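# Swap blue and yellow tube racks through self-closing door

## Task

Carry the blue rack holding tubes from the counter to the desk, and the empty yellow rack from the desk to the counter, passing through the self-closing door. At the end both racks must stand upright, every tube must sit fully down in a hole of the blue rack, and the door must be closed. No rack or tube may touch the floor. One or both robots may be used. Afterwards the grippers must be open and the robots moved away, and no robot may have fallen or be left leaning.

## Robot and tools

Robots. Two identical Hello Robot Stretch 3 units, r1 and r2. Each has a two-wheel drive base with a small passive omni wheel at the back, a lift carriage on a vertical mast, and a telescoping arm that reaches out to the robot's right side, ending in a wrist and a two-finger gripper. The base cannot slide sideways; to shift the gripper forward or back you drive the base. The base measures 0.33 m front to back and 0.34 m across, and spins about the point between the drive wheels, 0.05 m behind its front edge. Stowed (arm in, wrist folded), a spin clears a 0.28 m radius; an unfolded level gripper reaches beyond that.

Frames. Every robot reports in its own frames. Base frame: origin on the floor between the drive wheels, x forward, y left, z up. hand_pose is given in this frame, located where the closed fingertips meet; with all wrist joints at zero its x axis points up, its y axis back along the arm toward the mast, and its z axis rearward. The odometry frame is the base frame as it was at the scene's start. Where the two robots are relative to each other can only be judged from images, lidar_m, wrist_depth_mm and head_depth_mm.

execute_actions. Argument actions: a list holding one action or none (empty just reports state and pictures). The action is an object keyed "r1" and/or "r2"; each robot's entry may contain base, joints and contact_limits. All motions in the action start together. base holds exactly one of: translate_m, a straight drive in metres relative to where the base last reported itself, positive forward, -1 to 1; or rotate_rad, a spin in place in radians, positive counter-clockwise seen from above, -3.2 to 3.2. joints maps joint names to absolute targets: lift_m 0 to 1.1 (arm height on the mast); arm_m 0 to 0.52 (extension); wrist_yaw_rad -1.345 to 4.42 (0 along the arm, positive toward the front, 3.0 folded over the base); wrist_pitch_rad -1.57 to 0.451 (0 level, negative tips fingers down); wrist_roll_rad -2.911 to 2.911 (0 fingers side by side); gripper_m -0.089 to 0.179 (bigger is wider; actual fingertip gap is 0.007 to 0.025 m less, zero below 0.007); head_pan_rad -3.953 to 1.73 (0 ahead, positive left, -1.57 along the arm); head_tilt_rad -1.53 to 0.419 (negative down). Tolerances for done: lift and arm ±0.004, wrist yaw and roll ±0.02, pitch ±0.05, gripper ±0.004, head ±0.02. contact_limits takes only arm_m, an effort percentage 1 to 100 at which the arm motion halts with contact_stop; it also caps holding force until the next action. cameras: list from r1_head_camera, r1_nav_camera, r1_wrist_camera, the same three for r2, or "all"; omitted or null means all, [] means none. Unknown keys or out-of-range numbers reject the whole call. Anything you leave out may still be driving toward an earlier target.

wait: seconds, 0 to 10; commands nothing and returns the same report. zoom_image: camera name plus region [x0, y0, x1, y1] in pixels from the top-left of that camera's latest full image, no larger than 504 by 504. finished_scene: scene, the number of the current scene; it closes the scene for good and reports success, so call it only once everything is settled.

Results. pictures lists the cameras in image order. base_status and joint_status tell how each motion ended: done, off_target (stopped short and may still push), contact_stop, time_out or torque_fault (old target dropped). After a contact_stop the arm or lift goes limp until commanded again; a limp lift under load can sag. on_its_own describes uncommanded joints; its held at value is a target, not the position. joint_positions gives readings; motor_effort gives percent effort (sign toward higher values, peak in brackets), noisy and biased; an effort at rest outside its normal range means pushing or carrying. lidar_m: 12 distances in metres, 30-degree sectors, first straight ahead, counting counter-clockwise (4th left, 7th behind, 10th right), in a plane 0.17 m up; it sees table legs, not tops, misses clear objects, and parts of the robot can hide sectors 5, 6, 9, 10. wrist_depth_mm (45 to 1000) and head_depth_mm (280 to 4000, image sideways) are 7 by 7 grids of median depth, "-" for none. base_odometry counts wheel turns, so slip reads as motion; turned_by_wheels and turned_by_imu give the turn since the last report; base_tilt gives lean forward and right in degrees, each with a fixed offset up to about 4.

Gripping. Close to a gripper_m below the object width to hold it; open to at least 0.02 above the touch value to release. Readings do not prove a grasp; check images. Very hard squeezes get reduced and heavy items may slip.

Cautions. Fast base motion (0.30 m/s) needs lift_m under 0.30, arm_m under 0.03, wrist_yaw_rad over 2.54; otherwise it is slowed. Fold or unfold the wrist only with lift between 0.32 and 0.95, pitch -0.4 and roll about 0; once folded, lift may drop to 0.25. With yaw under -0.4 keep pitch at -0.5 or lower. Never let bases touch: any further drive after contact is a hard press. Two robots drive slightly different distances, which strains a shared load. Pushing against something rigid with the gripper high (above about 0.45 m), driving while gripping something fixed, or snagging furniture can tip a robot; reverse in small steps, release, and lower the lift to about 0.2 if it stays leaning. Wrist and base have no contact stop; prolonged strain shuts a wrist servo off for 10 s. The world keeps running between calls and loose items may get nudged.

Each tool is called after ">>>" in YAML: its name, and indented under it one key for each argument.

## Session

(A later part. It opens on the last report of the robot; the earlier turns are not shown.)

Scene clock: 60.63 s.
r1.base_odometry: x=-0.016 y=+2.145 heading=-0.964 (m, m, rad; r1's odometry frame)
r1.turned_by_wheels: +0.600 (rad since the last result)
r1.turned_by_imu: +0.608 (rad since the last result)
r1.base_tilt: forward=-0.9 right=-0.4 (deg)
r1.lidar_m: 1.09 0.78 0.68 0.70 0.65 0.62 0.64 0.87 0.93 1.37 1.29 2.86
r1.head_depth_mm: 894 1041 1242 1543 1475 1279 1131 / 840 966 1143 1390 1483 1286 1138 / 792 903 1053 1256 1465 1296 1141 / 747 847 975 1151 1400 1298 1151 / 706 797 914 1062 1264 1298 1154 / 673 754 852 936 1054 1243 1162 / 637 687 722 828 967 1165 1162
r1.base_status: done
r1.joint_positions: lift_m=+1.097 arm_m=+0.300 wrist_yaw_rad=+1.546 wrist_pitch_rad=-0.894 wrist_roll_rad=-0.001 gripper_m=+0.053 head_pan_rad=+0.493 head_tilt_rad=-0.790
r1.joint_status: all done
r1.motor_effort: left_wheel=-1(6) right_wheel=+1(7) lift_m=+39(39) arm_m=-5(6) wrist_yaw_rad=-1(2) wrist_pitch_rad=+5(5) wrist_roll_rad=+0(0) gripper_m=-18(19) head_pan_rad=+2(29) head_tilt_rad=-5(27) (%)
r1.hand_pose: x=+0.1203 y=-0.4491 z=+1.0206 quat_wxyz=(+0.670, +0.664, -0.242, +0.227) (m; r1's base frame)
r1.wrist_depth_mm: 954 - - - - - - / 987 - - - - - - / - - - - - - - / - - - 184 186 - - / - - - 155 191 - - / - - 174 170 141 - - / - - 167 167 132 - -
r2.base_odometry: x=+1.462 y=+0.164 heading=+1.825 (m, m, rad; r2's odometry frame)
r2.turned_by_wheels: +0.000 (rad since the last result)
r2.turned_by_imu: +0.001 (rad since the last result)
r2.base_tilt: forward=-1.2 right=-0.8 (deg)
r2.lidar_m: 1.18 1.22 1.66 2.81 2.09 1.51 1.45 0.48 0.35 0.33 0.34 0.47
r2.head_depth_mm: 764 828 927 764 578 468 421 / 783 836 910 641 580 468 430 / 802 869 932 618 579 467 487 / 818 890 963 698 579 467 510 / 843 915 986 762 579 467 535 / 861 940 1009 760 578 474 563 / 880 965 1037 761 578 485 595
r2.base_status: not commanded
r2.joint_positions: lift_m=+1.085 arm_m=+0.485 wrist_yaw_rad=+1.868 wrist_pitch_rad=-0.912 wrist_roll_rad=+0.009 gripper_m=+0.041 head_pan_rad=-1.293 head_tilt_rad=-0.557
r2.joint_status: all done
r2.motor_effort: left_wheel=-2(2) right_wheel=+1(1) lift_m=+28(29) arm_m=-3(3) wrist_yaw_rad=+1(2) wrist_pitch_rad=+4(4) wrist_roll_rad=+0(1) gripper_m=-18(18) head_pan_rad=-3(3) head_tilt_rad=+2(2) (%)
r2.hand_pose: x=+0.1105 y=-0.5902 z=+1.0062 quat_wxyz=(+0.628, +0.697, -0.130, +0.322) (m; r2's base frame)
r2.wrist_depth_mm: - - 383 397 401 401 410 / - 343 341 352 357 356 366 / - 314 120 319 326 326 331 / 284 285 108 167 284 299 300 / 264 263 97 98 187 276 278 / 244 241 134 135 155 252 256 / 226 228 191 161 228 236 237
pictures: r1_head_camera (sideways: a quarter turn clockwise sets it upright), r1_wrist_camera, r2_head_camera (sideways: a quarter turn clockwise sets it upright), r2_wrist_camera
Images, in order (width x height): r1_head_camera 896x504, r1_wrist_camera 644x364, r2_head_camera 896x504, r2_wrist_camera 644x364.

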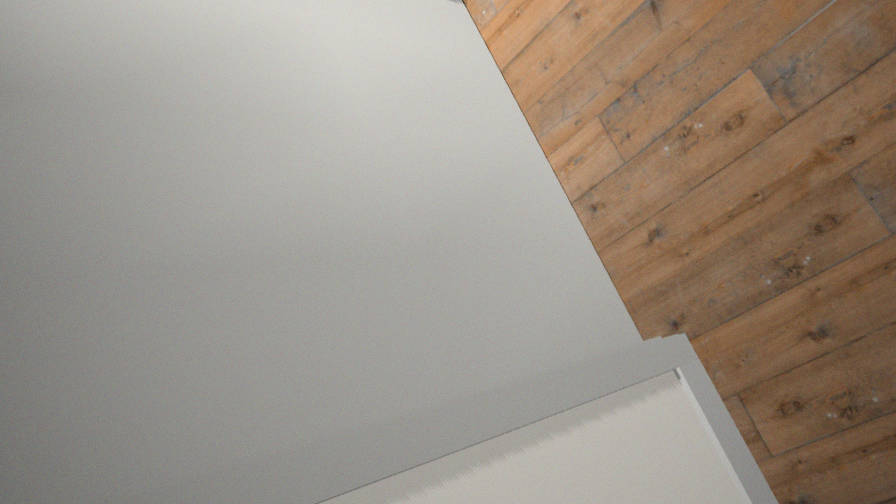

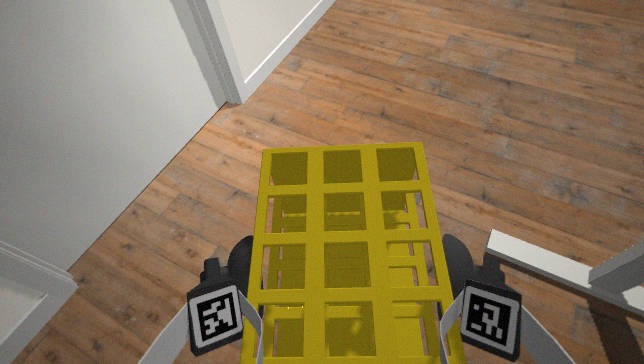

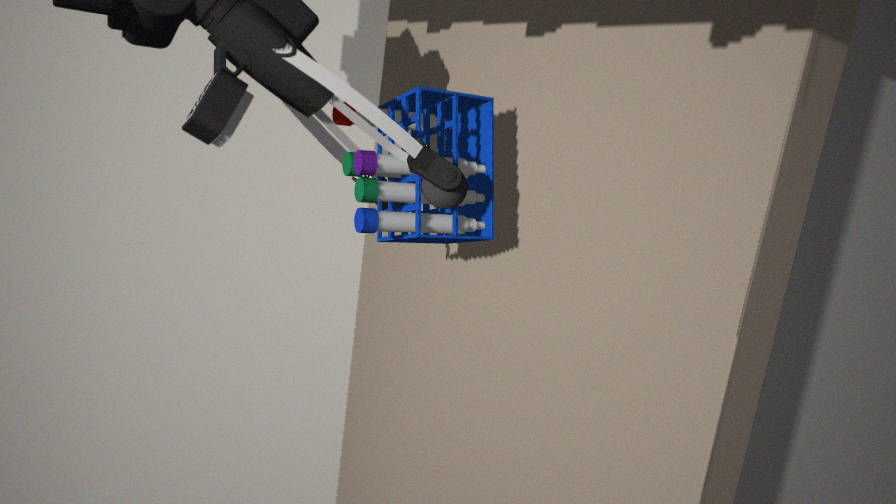

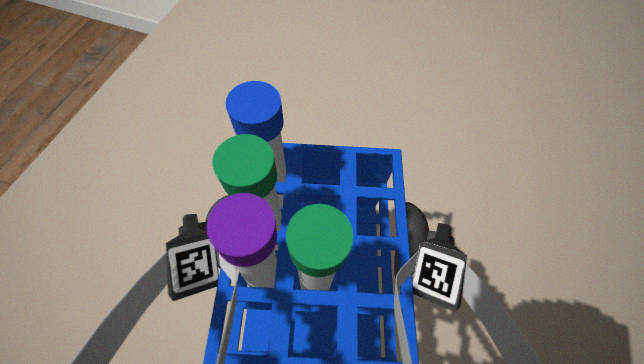

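>>> execute_actions:
  actions:
    - {"r1":{"base":{"translate_m":0.36},"joints":{"arm_m":0.0,"lift_m":0.75,"wrist_yaw_rad":0.5}},"r2":{"base":{"rotate_rad":-0.84},"joints":{"arm_m":0.0,"gripper_m":0.037,"wrist_yaw_rad":1.57,"head_pan_rad":-3.1,"head_tilt_rad":-0.5}}}
  cameras: ["r2_nav_camera","r2_wrist_camera"]

>>> execute_actions:
  actions:
    - {"r1":{"base":{"translate_m":0.36},"joints":{"lift_m":0.55,"wrist_yaw_rad":-1.0,"head_pan_rad":-1.5,"head_tilt_rad":-1.1}},"r2":{"base":{"translate_m":-0.36}}}
  cameras: ["r1_nav_camera","r1_wrist_camera","r2_head_camera","r2_wrist_camera"]

Scene clock: 67.17 s.
r1.base_odometry: x=+0.190 y=+1.849 heading=-0.964 (m, m, rad; r1's odometry frame)
r1.turned_by_wheels: +0.000 (rad since the last result)
r1.turned_by_imu: +0.000 (rad since the last result)
r1.base_tilt: forward=-1.0 right=-0.3 (deg)
r1.lidar_m: 0.83 0.61 0.58 0.52 0.71 0.94 0.97 1.20 1.51 1.23 2.10 2.14
r1.head_depth_mm: 678 790 940 1163 1413 1276 1133 / 636 732 865 1050 1339 1286 1137 / 597 683 797 952 1193 1296 1145 / 566 642 740 874 1064 1269 1149 / 536 605 694 807 968 1213 1151 / 509 570 648 747 882 1080 1162 / 485 540 608 695 810 981 1114
r1.base_status: done
r1.joint_positions: lift_m=+0.750 arm_m=+0.001 wrist_yaw_rad=+0.501 wrist_pitch_rad=-0.894 wrist_roll_rad=-0.001 gripper_m=+0.053 head_pan_rad=+0.493 head_tilt_rad=-0.790
r1.joint_status: all done
r1.motor_effort: left_wheel=-1(2) right_wheel=+2(5) lift_m=+26(35) arm_m=-5(5) wrist_yaw_rad=-1(2) wrist_pitch_rad=+4(4) wrist_roll_rad=+0(0) gripper_m=-19(19) head_pan_rad=+2(2) head_tilt_rad=-5(5) (%)
r1.hand_pose: x=+0.0465 y=-0.2702 z=+0.6741 quat_wxyz=(+0.694, +0.454, -0.541, -0.138) (m; r1's base frame)
r1.wrist_depth_mm: - - - - - - - / - - - - - - - / - - - - - - - / - - - 184 186 - 963 / - 972 966 155 191 924 906 / 904 905 175 170 141 838 820 / 850 829 166 167 132 - 756
r2.base_odometry: x=+1.462 y=+0.164 heading=+0.985 (m, m, rad; r2's odometry frame)
r2.turned_by_wheels: -0.840 (rad since the last result)
r2.turned_by_imu: -0.841 (rad since the last result)
r2.base_tilt: forward=-1.1 right=-0.9 (deg)
r2.lidar_m: 0.37 0.61 1.19 1.32 2.13 2.82 1.74 1.45 0.76 0.40 0.33 0.33
r2.head_depth_mm: - - - - - 1642 1360 / - - - - 1888 1638 1367 / - - - - 1892 1646 1357 / - - - - 1906 1649 1357 / - - - - 1894 1641 1354 / - - - - 1892 1646 1355 / - - - - 1855 1643 1359
r2.base_status: done
r2.joint_positions: lift_m=+1.085 arm_m=+0.000 wrist_yaw_rad=+1.571 wrist_pitch_rad=-0.913 wrist_roll_rad=+0.009 gripper_m=+0.038 head_pan_rad=-3.093 head_tilt_rad=-0.507
r2.joint_status: all done
r2.motor_effort: left_wheel=+3(10) right_wheel=-3(9) lift_m=+28(28) arm_m=-3(4) wrist_yaw_rad=-1(1) wrist_pitch_rad=+5(5) wrist_roll_rad=+0(1) gripper_m=-19(39) head_pan_rad=-4(45) head_tilt_rad=+3(7) (%)
r2.hand_pose: x=+0.1161 y=-0.1456 z=+1.0059 quat_wxyz=(+0.669, +0.670, -0.231, +0.225) (m; r2's base frame)
r2.wrist_depth_mm: - 739 398 392 396 405 412 / - - 509 359 357 361 371 / - - 120 338 324 327 332 / - - 108 168 297 298 302 / - - 97 98 188 280 276 / - - 134 135 155 292 257 / - - 192 161 520 398 260
pictures: r2_nav_camera (sideways: a quarter turn counterclockwise sets it upright), r2_wrist_camera
Images, in order (width x height): r2_nav_camera 672x504, r2_wrist_camera 644x364.

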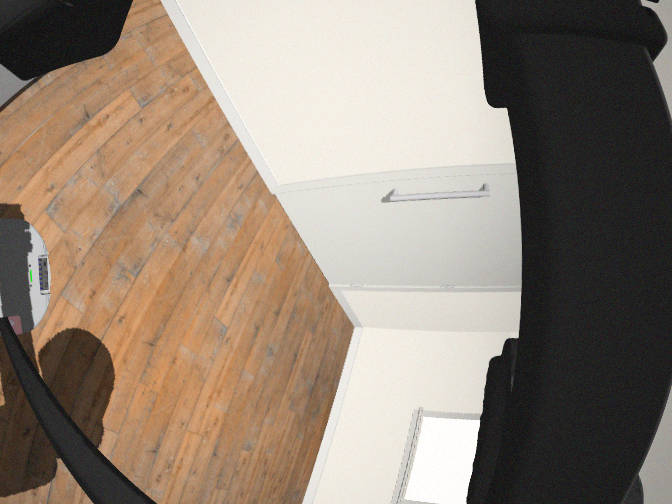

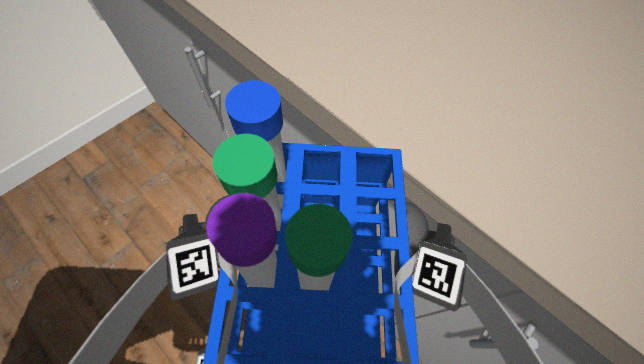

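Scene clock: 72.00 s.
r1.base_odometry: x=+0.395 y=+1.554 heading=-0.964 (m, m, rad; r1's odometry frame)
r1.turned_by_wheels: +0.000 (rad since the last result)
r1.turned_by_imu: +0.000 (rad since the last result)
r1.base_tilt: forward=-0.9 right=-0.3 (deg)
r1.lidar_m: 0.58 0.42 0.40 0.42 0.57 1.22 1.29 1.52 1.28 1.27 2.34 1.40
r1.head_depth_mm: 1720 1637 1526 1396 1287 - - / 1835 1714 1511 1395 1300 - - / 1898 1750 1557 1412 1296 - - / 1973 1757 1572 1411 1296 1195 1107 / 1998 1770 1588 1432 1300 1195 1109 / 2022 1777 1597 1437 1311 1203 1119 / 2031 1809 1602 1450 1314 1210 1123
r1.base_status: done
r1.joint_positions: lift_m=+0.550 arm_m=+0.001 wrist_yaw_rad=-0.998 wrist_pitch_rad=-0.894 wrist_roll_rad=-0.001 gripper_m=+0.053 head_pan_rad=-1.493 head_tilt_rad=-1.087
r1.joint_status: all done
r1.motor_effort: left_wheel=-2(2) right_wheel=+2(4) lift_m=+26(25) arm_m=-5(6) wrist_yaw_rad=-2(1) wrist_pitch_rad=+4(4) wrist_roll_rad=+0(0) gripper_m=-19(18) head_pan_rad=-1(31) head_tilt_rad=-6(30) (%)
r1.hand_pose: x=-0.1406 y=-0.2224 z=+0.4741 quat_wxyz=(+0.414, -0.036, -0.706, -0.574) (m; r1's base frame)
r1.wrist_depth_mm: - - - - - - - / - - - - 966 944 925 / 926 936 900 892 864 841 821 / 817 823 798 185 185 762 733 / 752 754 721 155 190 687 670 / 687 681 174 170 141 641 623 / 633 631 167 168 131 - 575
r2.base_odometry: x=+1.263 y=-0.136 heading=+0.985 (m, m, rad; r2's odometry frame)
r2.turned_by_wheels: +0.000 (rad since the last result)
r2.turned_by_imu: -0.001 (rad since the last result)
r2.base_tilt: forward=-1.2 right=-0.9 (deg)
r2.lidar_m: 0.67 1.09 1.42 1.58 2.55 2.55 1.47 1.21 1.21 0.73 0.61 0.60
r2.head_depth_mm: - - - - - 1638 1360 / - - - - 1890 1636 1363 / - - - - 1892 1651 1358 / - - - - 1889 1634 1360 / - - - - 1880 1654 1351 / - - - - 1748 1635 1355 / - - - - 1569 1578 1365
r2.base_status: done
r2.joint_positions: lift_m=+1.085 arm_m=+0.000 wrist_yaw_rad=+1.571 wrist_pitch_rad=-0.913 wrist_roll_rad=+0.009 gripper_m=+0.038 head_pan_rad=-3.093 head_tilt_rad=-0.507
r2.joint_status: not commanded
r2.motor_effort: left_wheel=+3(3) right_wheel=-2(6) lift_m=+28(28) arm_m=-3(3) wrist_yaw_rad=-2(1) wrist_pitch_rad=+5(5) wrist_roll_rad=+1(1) gripper_m=-19(18) head_pan_rad=-4(4) head_tilt_rad=+2(2) (%)
r2.hand_pose: x=+0.1161 y=-0.1456 z=+1.0059 quat_wxyz=(+0.669, +0.670, -0.231, +0.225) (m; r2's base frame)
r2.wrist_depth_mm: - - - 704 542 426 409 / - - - 829 629 476 385 / - - 121 972 701 541 438 / - - 108 169 748 617 486 / - - 97 98 187 712 559 / - - 134 135 156 807 615 / - - 191 161 - - 732
pictures: r1_nav_camera (sideways: a quarter turn counterclockwise sets it upright), r1_wrist_camera, r2_head_camera (sideways: a quarter turn clockwise sets it upright), r2_wrist_camera
Images, in order (width x height): r1_nav_camera 672x504, r1_wrist_camera 644x364, r2_head_camera 896x504, r2_wrist_camera 644x364.

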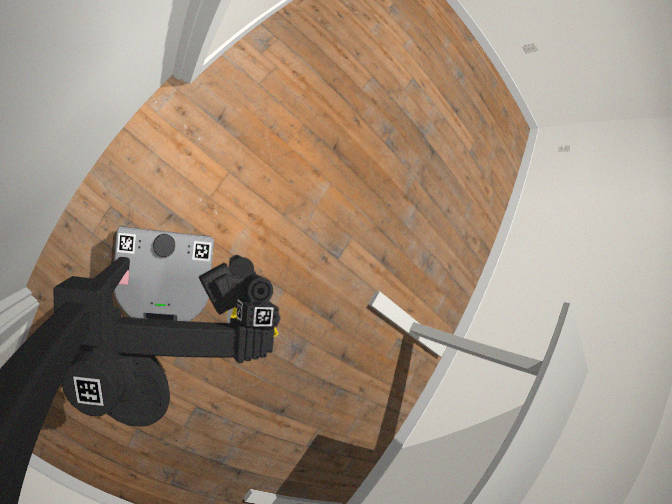

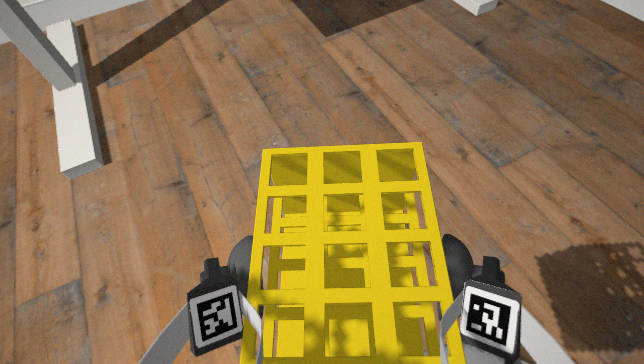

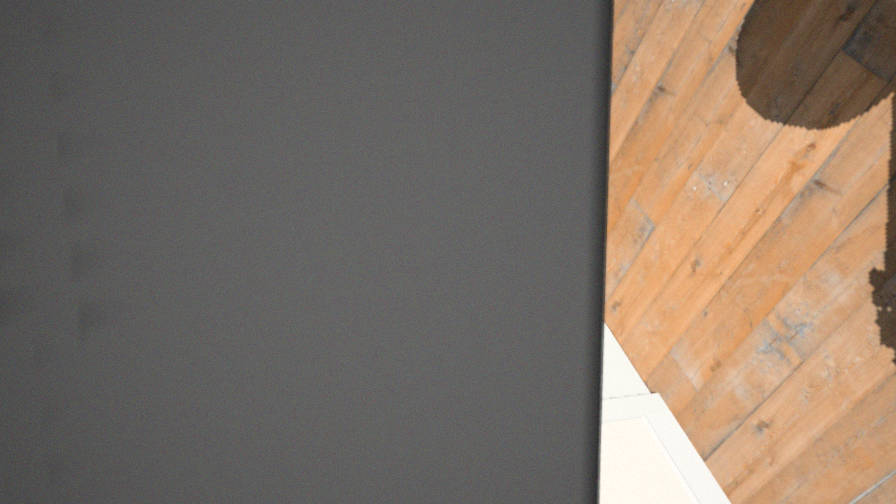

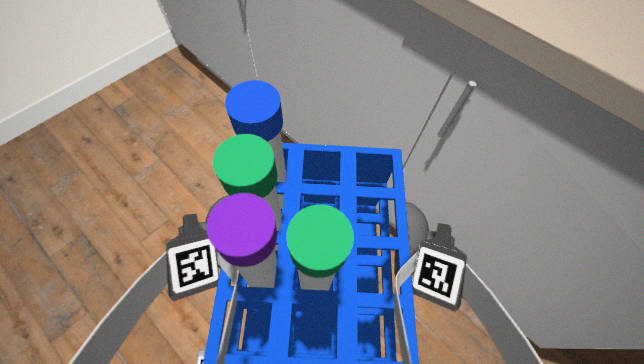

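>>> execute_actions:
  actions:
    - {"r1":{"base":{"rotate_rad":1.165},"joints":{"lift_m":0.45}},"r2":{"base":{"translate_m":-0.2},"joints":{"lift_m":0.85,"head_tilt_rad":-0.6}}}
  cameras: ["r1_nav_camera"]

>>> execute_actions:
  actions:
    - {"r1":{"base":{"translate_m":0.45}},"r2":{"base":{"translate_m":-0.3},"joints":{"lift_m":0.75}}}
  cameras: ["r1_nav_camera","r2_nav_camera"]

Scene clock: 75.97 s.
r1.base_odometry: x=+0.395 y=+1.554 heading=+0.201 (m, m, rad; r1's odometry frame)
r1.turned_by_wheels: +1.165 (rad since the last result)
r1.turned_by_imu: +1.181 (rad since the last result)
r1.base_tilt: forward=-1.0 right=-0.4 (deg)
r1.lidar_m: 0.41 0.43 0.58 1.25 1.34 1.52 1.27 1.80 2.54 0.94 0.53 0.41
r1.head_depth_mm: 1930 1711 1545 1390 1268 1160 1091 / 1958 1718 1543 1409 1291 - - / 1945 1734 1555 1409 1283 - - / 1395 1609 1547 1429 1294 1195 1102 / 972 1070 1188 1359 1302 1202 1108 / 743 784 919 1106 1248 1192 1122 / 600 708 814 881 942 1015 1080
r1.base_status: done
r1.joint_positions: lift_m=+0.450 arm_m=+0.001 wrist_yaw_rad=-0.998 wrist_pitch_rad=-0.894 wrist_roll_rad=-0.001 gripper_m=+0.053 head_pan_rad=-1.493 head_tilt_rad=-1.087
r1.joint_status: all done
r1.motor_effort: left_wheel=-1(5) right_wheel=+2(4) lift_m=+26(28) arm_m=-5(5) wrist_yaw_rad=-2(1) wrist_pitch_rad=+4(4) wrist_roll_rad=+0(0) gripper_m=-17(18) head_pan_rad=-2(2) head_tilt_rad=-7(7) (%)
r1.hand_pose: x=-0.1406 y=-0.2224 z=+0.3741 quat_wxyz=(+0.414, -0.036, -0.706, -0.574) (m; r1's base frame)
r1.wrist_depth_mm: - - - 951 942 869 876 / 915 892 872 837 816 794 767 / 803 767 760 746 720 714 687 / 715 693 680 185 185 636 621 / 637 624 614 155 190 580 567 / 576 571 175 170 141 532 521 / 532 525 167 167 131 - 478
r2.base_odometry: x=+1.152 y=-0.302 heading=+0.985 (m, m, rad; r2's odometry frame)
r2.turned_by_wheels: +0.000 (rad since the last result)
r2.turned_by_imu: +0.000 (rad since the last result)
r2.base_tilt: forward=-1.1 right=-0.9 (deg)
r2.lidar_m: 0.84 1.36 1.55 1.73 2.41 2.40 1.31 1.09 1.08 1.20 0.76 0.75
r2.head_depth_mm: 1897 2159 2496 2402 1878 - - / 1665 1876 2116 2311 1899 - - / 1500 1653 1850 2089 1875 - - / 1345 1476 1643 1813 1864 1525 1281 / 1231 1335 1458 1607 1749 1517 1289 / 1127 1212 1322 1438 1595 1514 1290 / 1023 1114 1198 1289 1421 1490 1287
r2.base_status: done
r2.joint_positions: lift_m=+0.850 arm_m=+0.000 wrist_yaw_rad=+1.571 wrist_pitch_rad=-0.914 wrist_roll_rad=+0.009 gripper_m=+0.038 head_pan_rad=-3.093 head_tilt_rad=-0.593
r2.joint_status: all done
r2.motor_effort: left_wheel=+3(5) right_wheel=-3(6) lift_m=+21(24) arm_m=-3(3) wrist_yaw_rad=-1(1) wrist_pitch_rad=+5(5) wrist_roll_rad=+0(1) gripper_m=-19(19) head_pan_rad=-4(4) head_tilt_rad=-3(10) (%)
r2.hand_pose: x=+0.1161 y=-0.1456 z=+0.7713 quat_wxyz=(+0.669, +0.670, -0.231, +0.225) (m; r2's base frame)
r2.wrist_depth_mm: - - - 905 714 577 487 / - - - - 826 657 542 / - - 118 - 926 723 587 / - - 108 168 - 823 661 / 964 975 97 98 187 983 748 / 899 881 134 134 156 931 966 / 851 839 190 162 857 847 890
pictures: r1_nav_camera (sideways: a quarter turn counterclockwise sets it upright)
Images, in order (width x height): r1_nav_camera 672x504.

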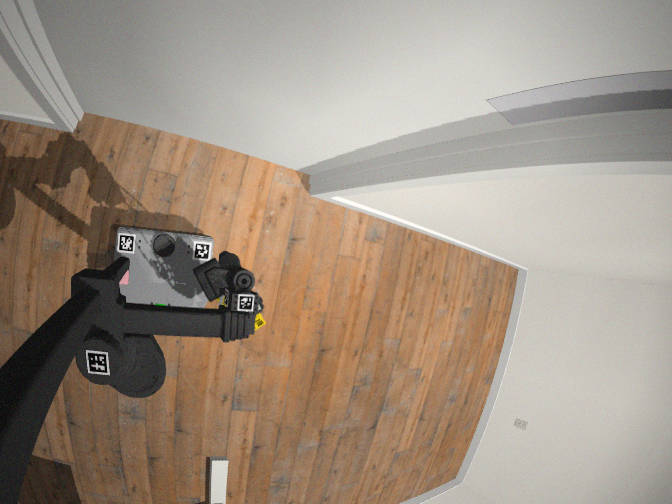

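Scene clock: 81.77 s.
r1.base_odometry: x=+0.836 y=+1.643 heading=+0.201 (m, m, rad; r1's odometry frame)
r1.turned_by_wheels: +0.000 (rad since the last result)
r1.turned_by_imu: -0.204 (rad since the last result)
r1.base_tilt: forward=-1.0 right=-0.4 (deg)
r1.lidar_m: 0.15 - 0.15 0.22 1.24 1.58 2.07 1.66 2.67 0.55 0.31 0.16
r1.head_depth_mm: 1904 1694 1511 1380 1275 1164 1093 / 1902 1702 1528 1392 1295 - - / 557 683 896 1340 1279 - - / 557 677 873 1342 1289 1192 1104 / 1880 1713 1571 1424 1281 1021 755 / 1996 1750 1574 945 716 576 480 / 1963 1764 676 554 466 402 353
r1.base_status: done
r1.joint_positions: lift_m=+0.450 arm_m=+0.001 wrist_yaw_rad=-0.999 wrist_pitch_rad=-0.895 wrist_roll_rad=-0.001 gripper_m=+0.053 head_pan_rad=-1.493 head_tilt_rad=-1.100
r1.joint_status: not commanded
r1.motor_effort: left_wheel=+0(43) right_wheel=+2(13) lift_m=+26(26) arm_m=-6(5) wrist_yaw_rad=-1(2) wrist_pitch_rad=+5(5) wrist_roll_rad=+0(0) gripper_m=-17(18) head_pan_rad=-1(42) head_tilt_rad=+0(12) (%)
r1.hand_pose: x=-0.1405 y=-0.2222 z=+0.3740 quat_wxyz=(+0.413, -0.036, -0.706, -0.574) (m; r1's base frame)
r1.wrist_depth_mm: - - - 951 937 912 879 / 909 891 872 844 817 800 770 / 798 785 762 748 727 716 693 / 696 688 677 185 186 632 622 / 642 634 614 155 190 576 569 / 450 571 175 169 141 534 519 / 452 527 167 167 131 - 478
r2.base_odometry: x=+0.986 y=-0.552 heading=+0.985 (m, m, rad; r2's odometry frame)
r2.turned_by_wheels: +0.000 (rad since the last result)
r2.turned_by_imu: +0.000 (rad since the last result)
r2.base_tilt: forward=-1.2 right=-0.8 (deg)
r2.lidar_m: 1.09 1.76 1.74 1.94 2.18 2.04 0.78 0.75 0.88 0.98 0.98 0.98
r2.head_depth_mm: 1548 1771 2067 2306 1874 1523 - / 1354 1512 1719 2004 1868 1526 - / 1079 1202 1367 1577 1754 1532 - / 901 986 1086 1216 1378 1469 1300 / 768 821 847 946 1098 1234 1263 / 661 720 774 848 969 1409 1259 / 618 678 3080 2432 1868 1311 1291
r2.base_status: done
r2.joint_positions: lift_m=+0.750 arm_m=+0.000 wrist_yaw_rad=+1.571 wrist_pitch_rad=-0.914 wrist_roll_rad=+0.009 gripper_m=+0.038 head_pan_rad=-3.093 head_tilt_rad=-0.593
r2.joint_status: all done
r2.motor_effort: left_wheel=+3(4) right_wheel=-3(7) lift_m=+22(22) arm_m=-3(3) wrist_yaw_rad=-1(1) wrist_pitch_rad=+5(5) wrist_roll_rad=+1(0) gripper_m=-19(18) head_pan_rad=-4(4) head_tilt_rad=-2(2) (%)
r2.hand_pose: x=+0.1161 y=-0.1456 z=+0.6712 quat_wxyz=(+0.669, +0.670, -0.231, +0.225) (m; r2's base frame)
r2.wrist_depth_mm: - - - - - 793 667 / - - - - - 878 750 / - - 121 - - - - / 900 994 109 168 938 965 - / 887 862 97 98 187 892 902 / 793 814 134 135 156 822 878 / 754 760 192 161 739 777 775
pictures: r1_nav_camera (sideways: a quarter turn counterclockwise sets it upright), r2_nav_camera (sideways: a quarter turn counterclockwise sets it upright)
Images, in order (width x height): r1_nav_camera 672x504, r2_nav_camera 672x504.

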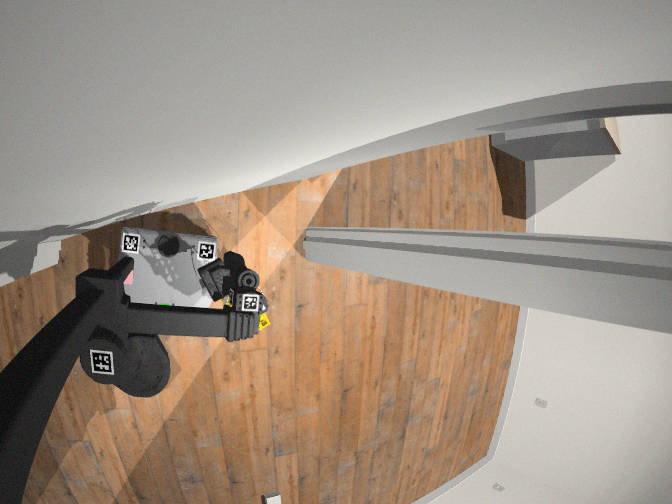

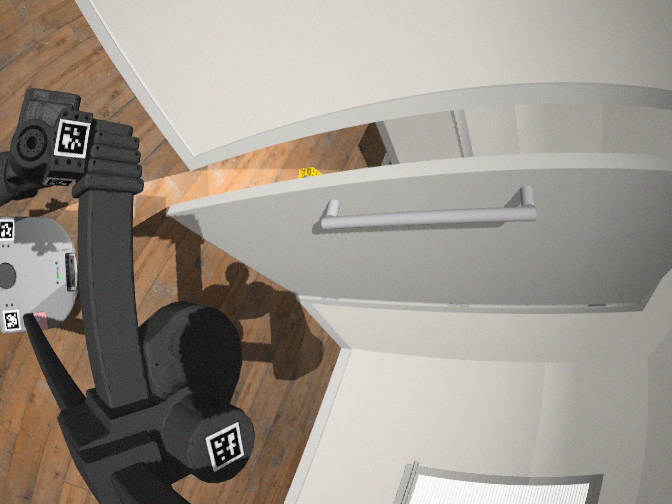

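>>> execute_actions:
  actions:
    - {"r1":{"base":{"translate_m":0.3}},"r2":{"base":{"translate_m":-0.15}}}
  cameras: ["r1_nav_camera","r2_nav_camera"]

Scene clock: 86.63 s.
r1.base_odometry: x=+1.130 y=+1.703 heading=+0.201 (m, m, rad; r1's odometry frame)
r1.turned_by_wheels: +0.000 (rad since the last result)
r1.turned_by_imu: +0.336 (rad since the last result)
r1.base_tilt: forward=-1.0 right=-0.4 (deg)
r1.lidar_m: 0.18 0.17 0.17 0.21 0.42 2.04 1.90 2.63 0.63 2.01 0.96 0.28
r1.head_depth_mm: 1934 1720 1522 1389 1274 1159 1094 / 1954 1719 1545 1405 1287 - - / 1965 1745 1562 1403 1280 - - / 1991 1745 1513 1415 1294 1192 1099 / 1970 1771 1387 1406 1304 1194 1081 / 2033 1768 1393 1426 1317 1145 723 / 2040 1745 1605 1457 1188 741 536
r1.base_status: done
r1.joint_positions: lift_m=+0.450 arm_m=+0.001 wrist_yaw_rad=-1.000 wrist_pitch_rad=-0.895 wrist_roll_rad=-0.001 gripper_m=+0.053 head_pan_rad=-1.493 head_tilt_rad=-1.087
r1.joint_status: not commanded
r1.motor_effort: left_wheel=-1(53) right_wheel=+1(15) lift_m=+27(27) arm_m=-5(5) wrist_yaw_rad=+0(1) wrist_pitch_rad=+5(5) wrist_roll_rad=+0(0) gripper_m=-18(19) head_pan_rad=-2(6) head_tilt_rad=-7(19) (%)
r1.hand_pose: x=-0.1406 y=-0.2220 z=+0.3739 quat_wxyz=(+0.413, -0.037, -0.706, -0.575) (m; r1's base frame)
r1.wrist_depth_mm: - 581 439 963 937 904 883 / 912 840 502 838 815 795 773 / 798 771 598 724 720 708 683 / 709 692 670 185 185 635 628 / 634 628 617 155 191 578 569 / 582 568 174 170 141 541 521 / 534 528 167 167 131 - 483
r2.base_odometry: x=+0.904 y=-0.677 heading=+0.985 (m, m, rad; r2's odometry frame)
r2.turned_by_wheels: +0.000 (rad since the last result)
r2.turned_by_imu: +0.000 (rad since the last result)
r2.base_tilt: forward=-1.1 right=-0.8 (deg)
r2.lidar_m: 1.21 1.85 1.84 2.05 2.06 0.61 1.02 0.79 0.79 0.88 1.09 1.09
r2.head_depth_mm: 960 996 1027 1063 1103 1142 - / 1030 1266 1324 1388 1450 1448 - / 2220 2411 1605 1310 1539 1409 - / 2428 2639 2856 1264 1253 1405 1302 / 2612 2908 3148 2386 1875 1478 1290 / 2875 3102 3129 2403 1879 1526 1289 / 2859 3083 3208 2400 1857 1520 1237
r2.base_status: done
r2.joint_positions: lift_m=+0.750 arm_m=+0.000 wrist_yaw_rad=+1.571 wrist_pitch_rad=-0.914 wrist_roll_rad=+0.009 gripper_m=+0.038 head_pan_rad=-3.093 head_tilt_rad=-0.593
r2.joint_status: not commanded
r2.motor_effort: left_wheel=+3(3) right_wheel=-3(8) lift_m=+22(21) arm_m=-3(4) wrist_yaw_rad=-1(1) wrist_pitch_rad=+5(5) wrist_roll_rad=+1(0) gripper_m=-19(19) head_pan_rad=-3(3) head_tilt_rad=-2(3) (%)
r2.hand_pose: x=+0.1161 y=-0.1456 z=+0.6712 quat_wxyz=(+0.669, +0.670, -0.231, +0.225) (m; r2's base frame)
r2.wrist_depth_mm: - - - - - 933 804 / - - - - - - - / - - 121 - - - - / 933 916 108 168 937 973 - / 818 864 97 98 187 920 909 / 794 803 134 135 156 828 832 / 750 748 192 161 749 784 769
pictures: r1_nav_camera (sideways: a quarter turn counterclockwise sets it upright), r2_nav_camera (sideways: a quarter turn counterclockwise sets it upright)
Images, in order (width x height): r1_nav_camera 672x504, r2_nav_camera 672x504.

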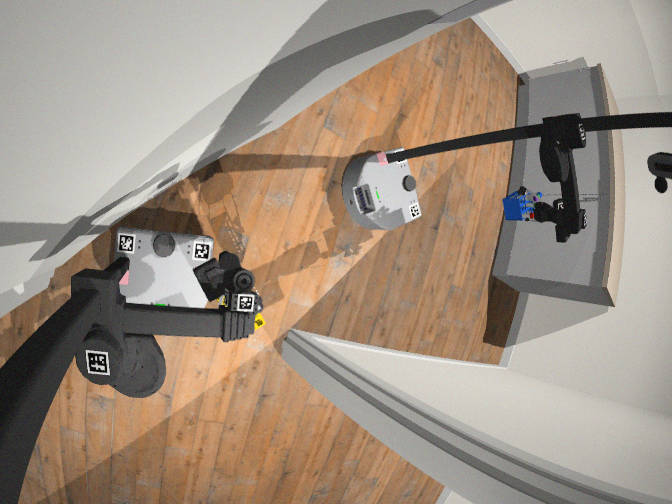

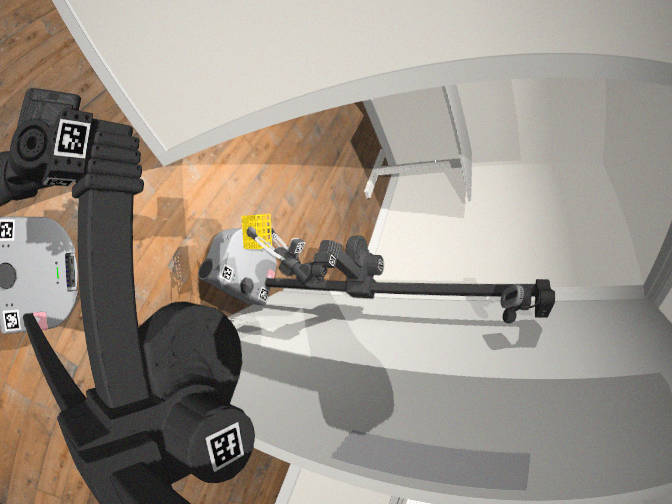

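>>> execute_actions:
  actions:
    - {"r1":{"base":{"rotate_rad":-0.36}}}
  cameras: []

>>> execute_actions:
  actions:
    - {"r1":{"base":{"translate_m":0.4}}}
  cameras: ["r1_nav_camera","r2_nav_camera"]

Scene clock: 89.97 s.
r1.base_odometry: x=+1.130 y=+1.703 heading=-0.159 (m, m, rad; r1's odometry frame)
r1.turned_by_wheels: -0.360 (rad since the last result)
r1.turned_by_imu: -0.334 (rad since the last result)
r1.base_tilt: forward=-1.0 right=-0.4 (deg)
r1.lidar_m: 0.23 0.17 0.17 0.18 0.25 1.54 2.30 1.89 0.63 0.63 1.02 0.57
r1.head_depth_mm: 628 715 898 1355 1273 1155 1092 / 1030 1060 1083 1278 1290 - - / 1908 1715 1561 1412 1284 - - / 1993 1762 1570 1426 1292 1193 1104 / 2008 1764 1589 1426 1307 1196 1108 / 1982 1787 1591 1401 1316 1202 953 / 1957 1793 1400 1326 1324 1212 720
r1.base_status: done
r1.joint_positions: lift_m=+0.450 arm_m=+0.001 wrist_yaw_rad=-1.000 wrist_pitch_rad=-0.895 wrist_roll_rad=-0.001 gripper_m=+0.053 head_pan_rad=-1.494 head_tilt_rad=-1.087
r1.joint_status: not commanded
r1.motor_effort: left_wheel=+5(38) right_wheel=+1(5) lift_m=+27(27) arm_m=-4(4) wrist_yaw_rad=+0(1) wrist_pitch_rad=+5(5) wrist_roll_rad=+0(0) gripper_m=-19(19) head_pan_rad=-1(2) head_tilt_rad=-7(6) (%)
r1.hand_pose: x=-0.1406 y=-0.2220 z=+0.3739 quat_wxyz=(+0.413, -0.037, -0.706, -0.575) (m; r1's base frame)
r1.wrist_depth_mm: 365 - 993 969 947 903 894 / 375 861 852 832 810 790 776 / 402 513 750 737 715 700 692 / 531 540 678 185 185 635 624 / 638 608 617 155 190 577 563 / 580 572 174 170 141 536 525 / 527 526 166 167 131 - 481
r2.base_odometry: x=+0.904 y=-0.677 heading=+0.985 (m, m, rad; r2's odometry frame)
r2.turned_by_wheels: +0.000 (rad since the last result)
r2.turned_by_imu: +0.001 (rad since the last result)
r2.base_tilt: forward=-1.2 right=-0.9 (deg)
r2.lidar_m: 1.22 1.86 1.84 2.05 2.07 0.61 1.02 0.79 0.79 0.87 1.09 1.09
r2.head_depth_mm: 963 992 1026 1062 1100 1140 - / 999 1135 1245 1321 1452 1446 - / 2238 2438 2555 1354 1539 1447 - / 2414 2666 2923 1206 1488 1422 1298 / 2652 2933 3126 2431 1346 1522 1285 / 2870 3098 3126 2430 1866 1514 1286 / 2863 3092 3266 2408 1862 1529 1233
r2.base_status: not commanded
r2.joint_positions: lift_m=+0.750 arm_m=+0.000 wrist_yaw_rad=+1.571 wrist_pitch_rad=-0.914 wrist_roll_rad=+0.009 gripper_m=+0.038 head_pan_rad=-3.093 head_tilt_rad=-0.593
r2.joint_status: not commanded
r2.motor_effort: left_wheel=+3(3) right_wheel=-3(3) lift_m=+21(21) arm_m=-3(3) wrist_yaw_rad=-1(1) wrist_pitch_rad=+5(5) wrist_roll_rad=+1(0) gripper_m=-19(19) head_pan_rad=-4(4) head_tilt_rad=-2(3) (%)
r2.hand_pose: x=+0.1161 y=-0.1456 z=+0.6712 quat_wxyz=(+0.669, +0.670, -0.231, +0.225) (m; r2's base frame)
r2.wrist_depth_mm: - - - - - 931 786 / - - - - - - - / 988 - 121 - - - - / 954 969 109 168 925 - - / 886 879 97 98 188 880 946 / 811 813 134 135 155 839 836 / 744 748 191 161 750 796 791
pictures: none
No camera images: the call's "cameras" was empty. Leave "cameras" out to get every camera's image.

Scene clock: 95.33 s.
r1.base_odometry: x=+1.525 y=+1.640 heading=-0.159 (m, m, rad; r1's odometry frame)
r1.turned_by_wheels: +0.000 (rad since the last result)
r1.turned_by_imu: +0.001 (rad since the last result)
r1.base_tilt: forward=-0.9 right=-0.3 (deg)
r1.lidar_m: 0.36 0.20 0.18 0.18 0.20 0.35 2.28 0.90 0.80 1.63 0.71 2.19
r1.head_depth_mm: 1866 1705 1527 1390 1271 1154 1097 / 1946 1714 1542 1396 1297 - - / 1963 1725 1565 1393 1289 - - / 1938 1742 1392 1296 1297 1192 1109 / 951 1751 1577 1287 1310 1200 1110 / 1019 1782 1521 1420 1312 1206 1113 / 667 1705 1606 1449 1316 1210 1119
r1.base_status: done
r1.joint_positions: lift_m=+0.450 arm_m=+0.001 wrist_yaw_rad=-1.000 wrist_pitch_rad=-0.895 wrist_roll_rad=-0.001 gripper_m=+0.053 head_pan_rad=-1.494 head_tilt_rad=-1.087
r1.joint_status: not commanded
r1.motor_effort: left_wheel=+1(33) right_wheel=+0(6) lift_m=+27(27) arm_m=-5(4) wrist_yaw_rad=+0(1) wrist_pitch_rad=+5(5) wrist_roll_rad=+0(0) gripper_m=-19(18) head_pan_rad=-2(2) head_tilt_rad=-6(7) (%)
r1.hand_pose: x=-0.1406 y=-0.2220 z=+0.3739 quat_wxyz=(+0.413, -0.037, -0.706, -0.575) (m; r1's base frame)
r1.wrist_depth_mm: 995 826 678 908 959 894 886 / 898 864 804 822 820 792 759 / 806 769 761 737 720 705 696 / 704 694 673 185 185 639 613 / 644 626 605 155 190 583 566 / 581 576 175 170 141 542 522 / 520 527 167 168 131 - 485
r2.base_odometry: x=+0.904 y=-0.677 heading=+0.985 (m, m, rad; r2's odometry frame)
r2.turned_by_wheels: +0.000 (rad since the last result)
r2.turned_by_imu: +0.001 (rad since the last result)
r2.base_tilt: forward=-1.1 right=-0.9 (deg)
r2.lidar_m: 1.22 1.86 1.84 2.05 0.89 0.82 1.27 0.79 0.79 0.87 1.10 1.09
r2.head_depth_mm: 1090 1148 1214 1114 950 1234 - / 1248 1312 1404 1513 1646 1069 - / 2238 2429 2642 2239 1827 1410 - / 2447 2654 2898 2408 1865 1527 1300 / 2637 2924 3112 2416 1862 1524 1289 / 2895 3141 3107 2402 1870 1522 1294 / 2856 3104 3215 2424 1858 1527 1241
r2.base_status: not commanded
r2.joint_positions: lift_m=+0.750 arm_m=+0.000 wrist_yaw_rad=+1.571 wrist_pitch_rad=-0.914 wrist_roll_rad=+0.009 gripper_m=+0.038 head_pan_rad=-3.093 head_tilt_rad=-0.593
r2.joint_status: not commanded
r2.motor_effort: left_wheel=+3(3) right_wheel=-3(3) lift_m=+22(21) arm_m=-3(3) wrist_yaw_rad=-2(1) wrist_pitch_rad=+5(5) wrist_roll_rad=+0(1) gripper_m=-19(19) head_pan_rad=-3(4) head_tilt_rad=-3(3) (%)
r2.hand_pose: x=+0.1161 y=-0.1456 z=+0.6712 quat_wxyz=(+0.669, +0.670, -0.231, +0.225) (m; r2's base frame)
r2.wrist_depth_mm: - - - - - 936 784 / - - - - - - - / - - 121 - - - - / 968 938 109 168 942 955 982 / 864 860 96 98 188 934 937 / 799 815 134 135 156 840 844 / 750 740 192 161 762 793 785
pictures: r1_nav_camera (sideways: a quarter turn counterclockwise sets it upright), r2_nav_camera (sideways: a quarter turn counterclockwise sets it upright)
Images, in order (width x height): r1_nav_camera 672x504, r2_nav_camera 672x504.

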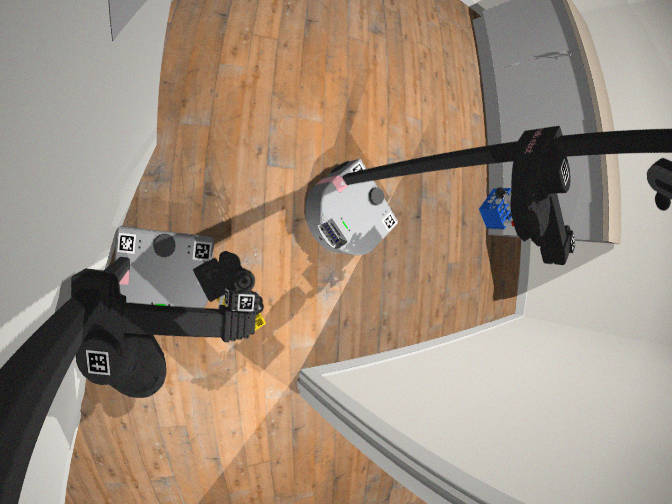

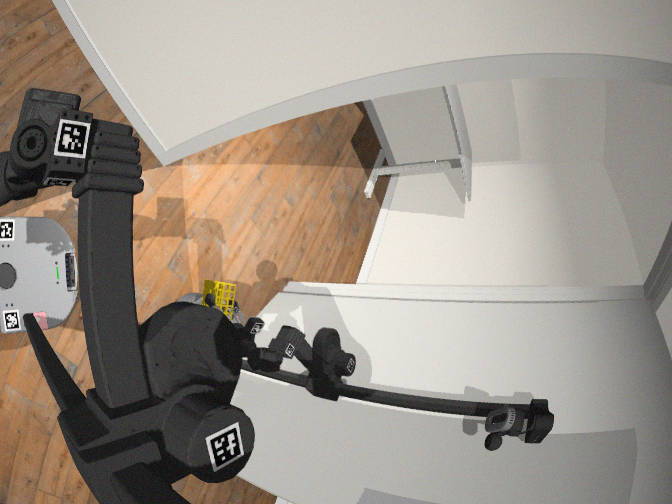

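>>> execute_actions:
  actions:
    - {"r1":{"base":{"translate_m":0.42},"joints":{"wrist_yaw_rad":1.57,"head_pan_rad":-2.4,"head_tilt_rad":-0.9}},"r2":{"base":{"translate_m":-0.25},"joints":{"head_tilt_rad":-0.9}}}
  cameras: ["r1_nav_camera","r2_nav_camera","r1_wrist_camera"]

Scene clock: 101.57 s.
r1.base_odometry: x=+1.940 y=+1.574 heading=-0.159 (m, m, rad; r1's odometry frame)
r1.turned_by_wheels: +0.000 (rad since the last result)
r1.turned_by_imu: +0.000 (rad since the last result)
r1.base_tilt: forward=-0.9 right=-0.3 (deg)
r1.lidar_m: 1.62 1.65 1.36 0.18 0.18 0.28 2.69 1.11 0.53 1.86 1.89 1.74
r1.head_depth_mm: 2549 2180 1838 1573 1382 1228 1140 / 1015 1183 1473 1577 1388 1230 1137 / 1102 1236 1519 1596 1339 1239 - / 1160 552 1694 1600 1228 1244 - / 1196 512 1799 1582 1197 1236 - / 727 515 636 1568 1422 1263 1134 / 453 512 958 1634 1427 1265 1138
r1.base_status: done
r1.joint_positions: lift_m=+0.450 arm_m=+0.001 wrist_yaw_rad=+1.568 wrist_pitch_rad=-0.895 wrist_roll_rad=-0.001 gripper_m=+0.053 head_pan_rad=-2.393 head_tilt_rad=-0.901
r1.joint_status: all done
r1.motor_effort: left_wheel=+1(11) right_wheel=-1(5) lift_m=+27(27) arm_m=-5(4) wrist_yaw_rad=+1(3) wrist_pitch_rad=+5(5) wrist_roll_rad=+0(0) gripper_m=-18(18) head_pan_rad=-3(30) head_tilt_rad=+0(18) (%)
r1.hand_pose: x=+0.1201 y=-0.1462 z=+0.3739 quat_wxyz=(+0.668, +0.667, -0.235, +0.234) (m; r1's base frame)
r1.wrist_depth_mm: - - 994 954 952 911 867 / 896 895 862 832 810 802 768 / 805 765 749 739 727 708 692 / 716 697 672 184 185 634 612 / 645 627 613 155 191 582 564 / 583 570 174 171 141 540 520 / 533 525 167 168 132 - 480
r2.base_odometry: x=+0.765 y=-0.886 heading=+0.985 (m, m, rad; r2's odometry frame)
r2.turned_by_wheels: +0.000 (rad since the last result)
r2.turned_by_imu: +0.000 (rad since the last result)
r2.base_tilt: forward=-1.2 right=-0.9 (deg)
r2.lidar_m: 1.43 2.02 2.01 0.68 0.67 0.85 1.12 0.61 0.61 0.70 1.11 1.28
r2.head_depth_mm: 988 1078 1193 1339 1417 - - / 1130 1227 1369 1563 - - - / 2155 2333 1901 1683 - - - / 2328 2463 2023 1684 1483 1281 - / 2573 2466 2002 1687 1443 1289 - / 2886 2491 1993 1696 1459 1294 - / 2762 2459 2015 1687 1453 1305 -
r2.base_status: done
r2.joint_positions: lift_m=+0.750 arm_m=+0.000 wrist_yaw_rad=+1.571 wrist_pitch_rad=-0.914 wrist_roll_rad=+0.009 gripper_m=+0.038 head_pan_rad=-3.093 head_tilt_rad=-0.889
r2.joint_status: all done
r2.motor_effort: left_wheel=+3(5) right_wheel=-3(7) lift_m=+21(21) arm_m=-3(3) wrist_yaw_rad=-1(2) wrist_pitch_rad=+5(5) wrist_roll_rad=+0(1) gripper_m=-19(19) head_pan_rad=-4(4) head_tilt_rad=-4(19) (%)
r2.hand_pose: x=+0.1161 y=-0.1456 z=+0.6712 quat_wxyz=(+0.669, +0.670, -0.231, +0.225) (m; r2's base frame)
r2.wrist_depth_mm: - - - - - - - / - - - - - - - / - - 121 - - - - / 942 959 108 168 963 970 - / 901 864 97 98 188 917 876 / 797 815 134 136 155 839 862 / 741 746 190 162 751 802 799
pictures: r1_nav_camera (sideways: a quarter turn counterclockwise sets it upright), r1_wrist_camera, r2_nav_camera (sideways: a quarter turn counterclockwise sets it upright)
Images, in order (width x height): r1_nav_camera 672x504, r1_wrist_camera 644x364, r2_nav_camera 672x504.

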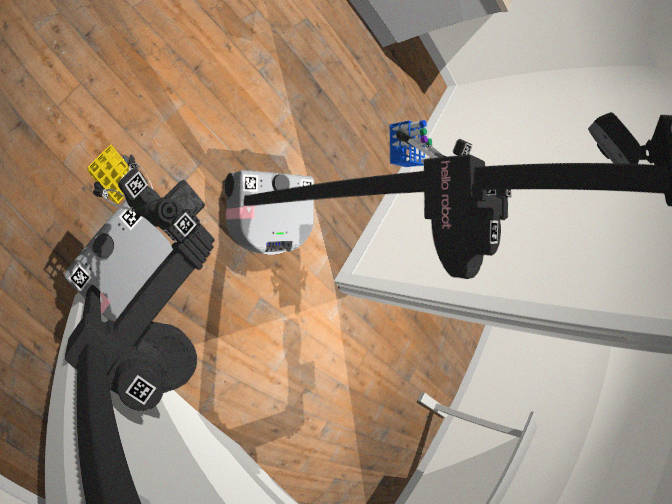

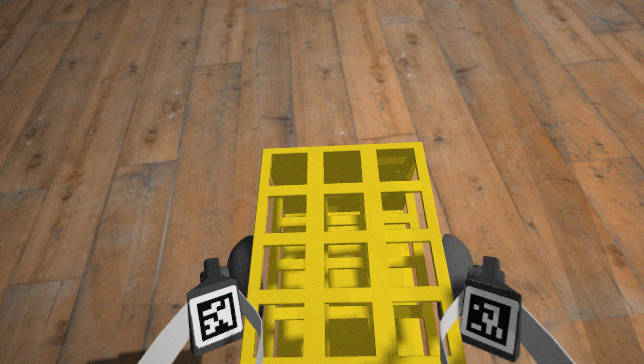

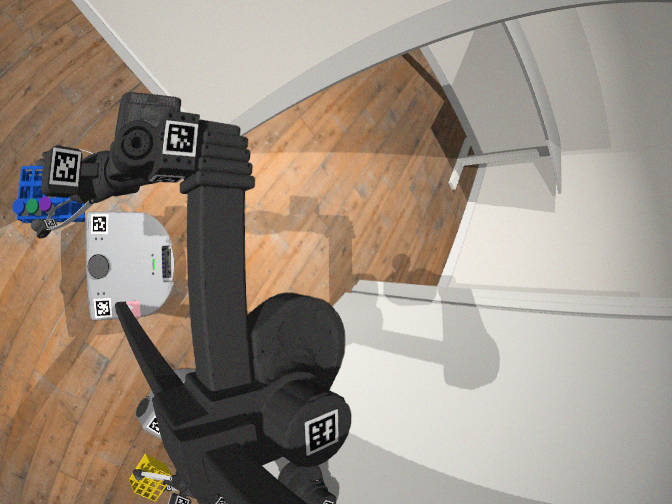

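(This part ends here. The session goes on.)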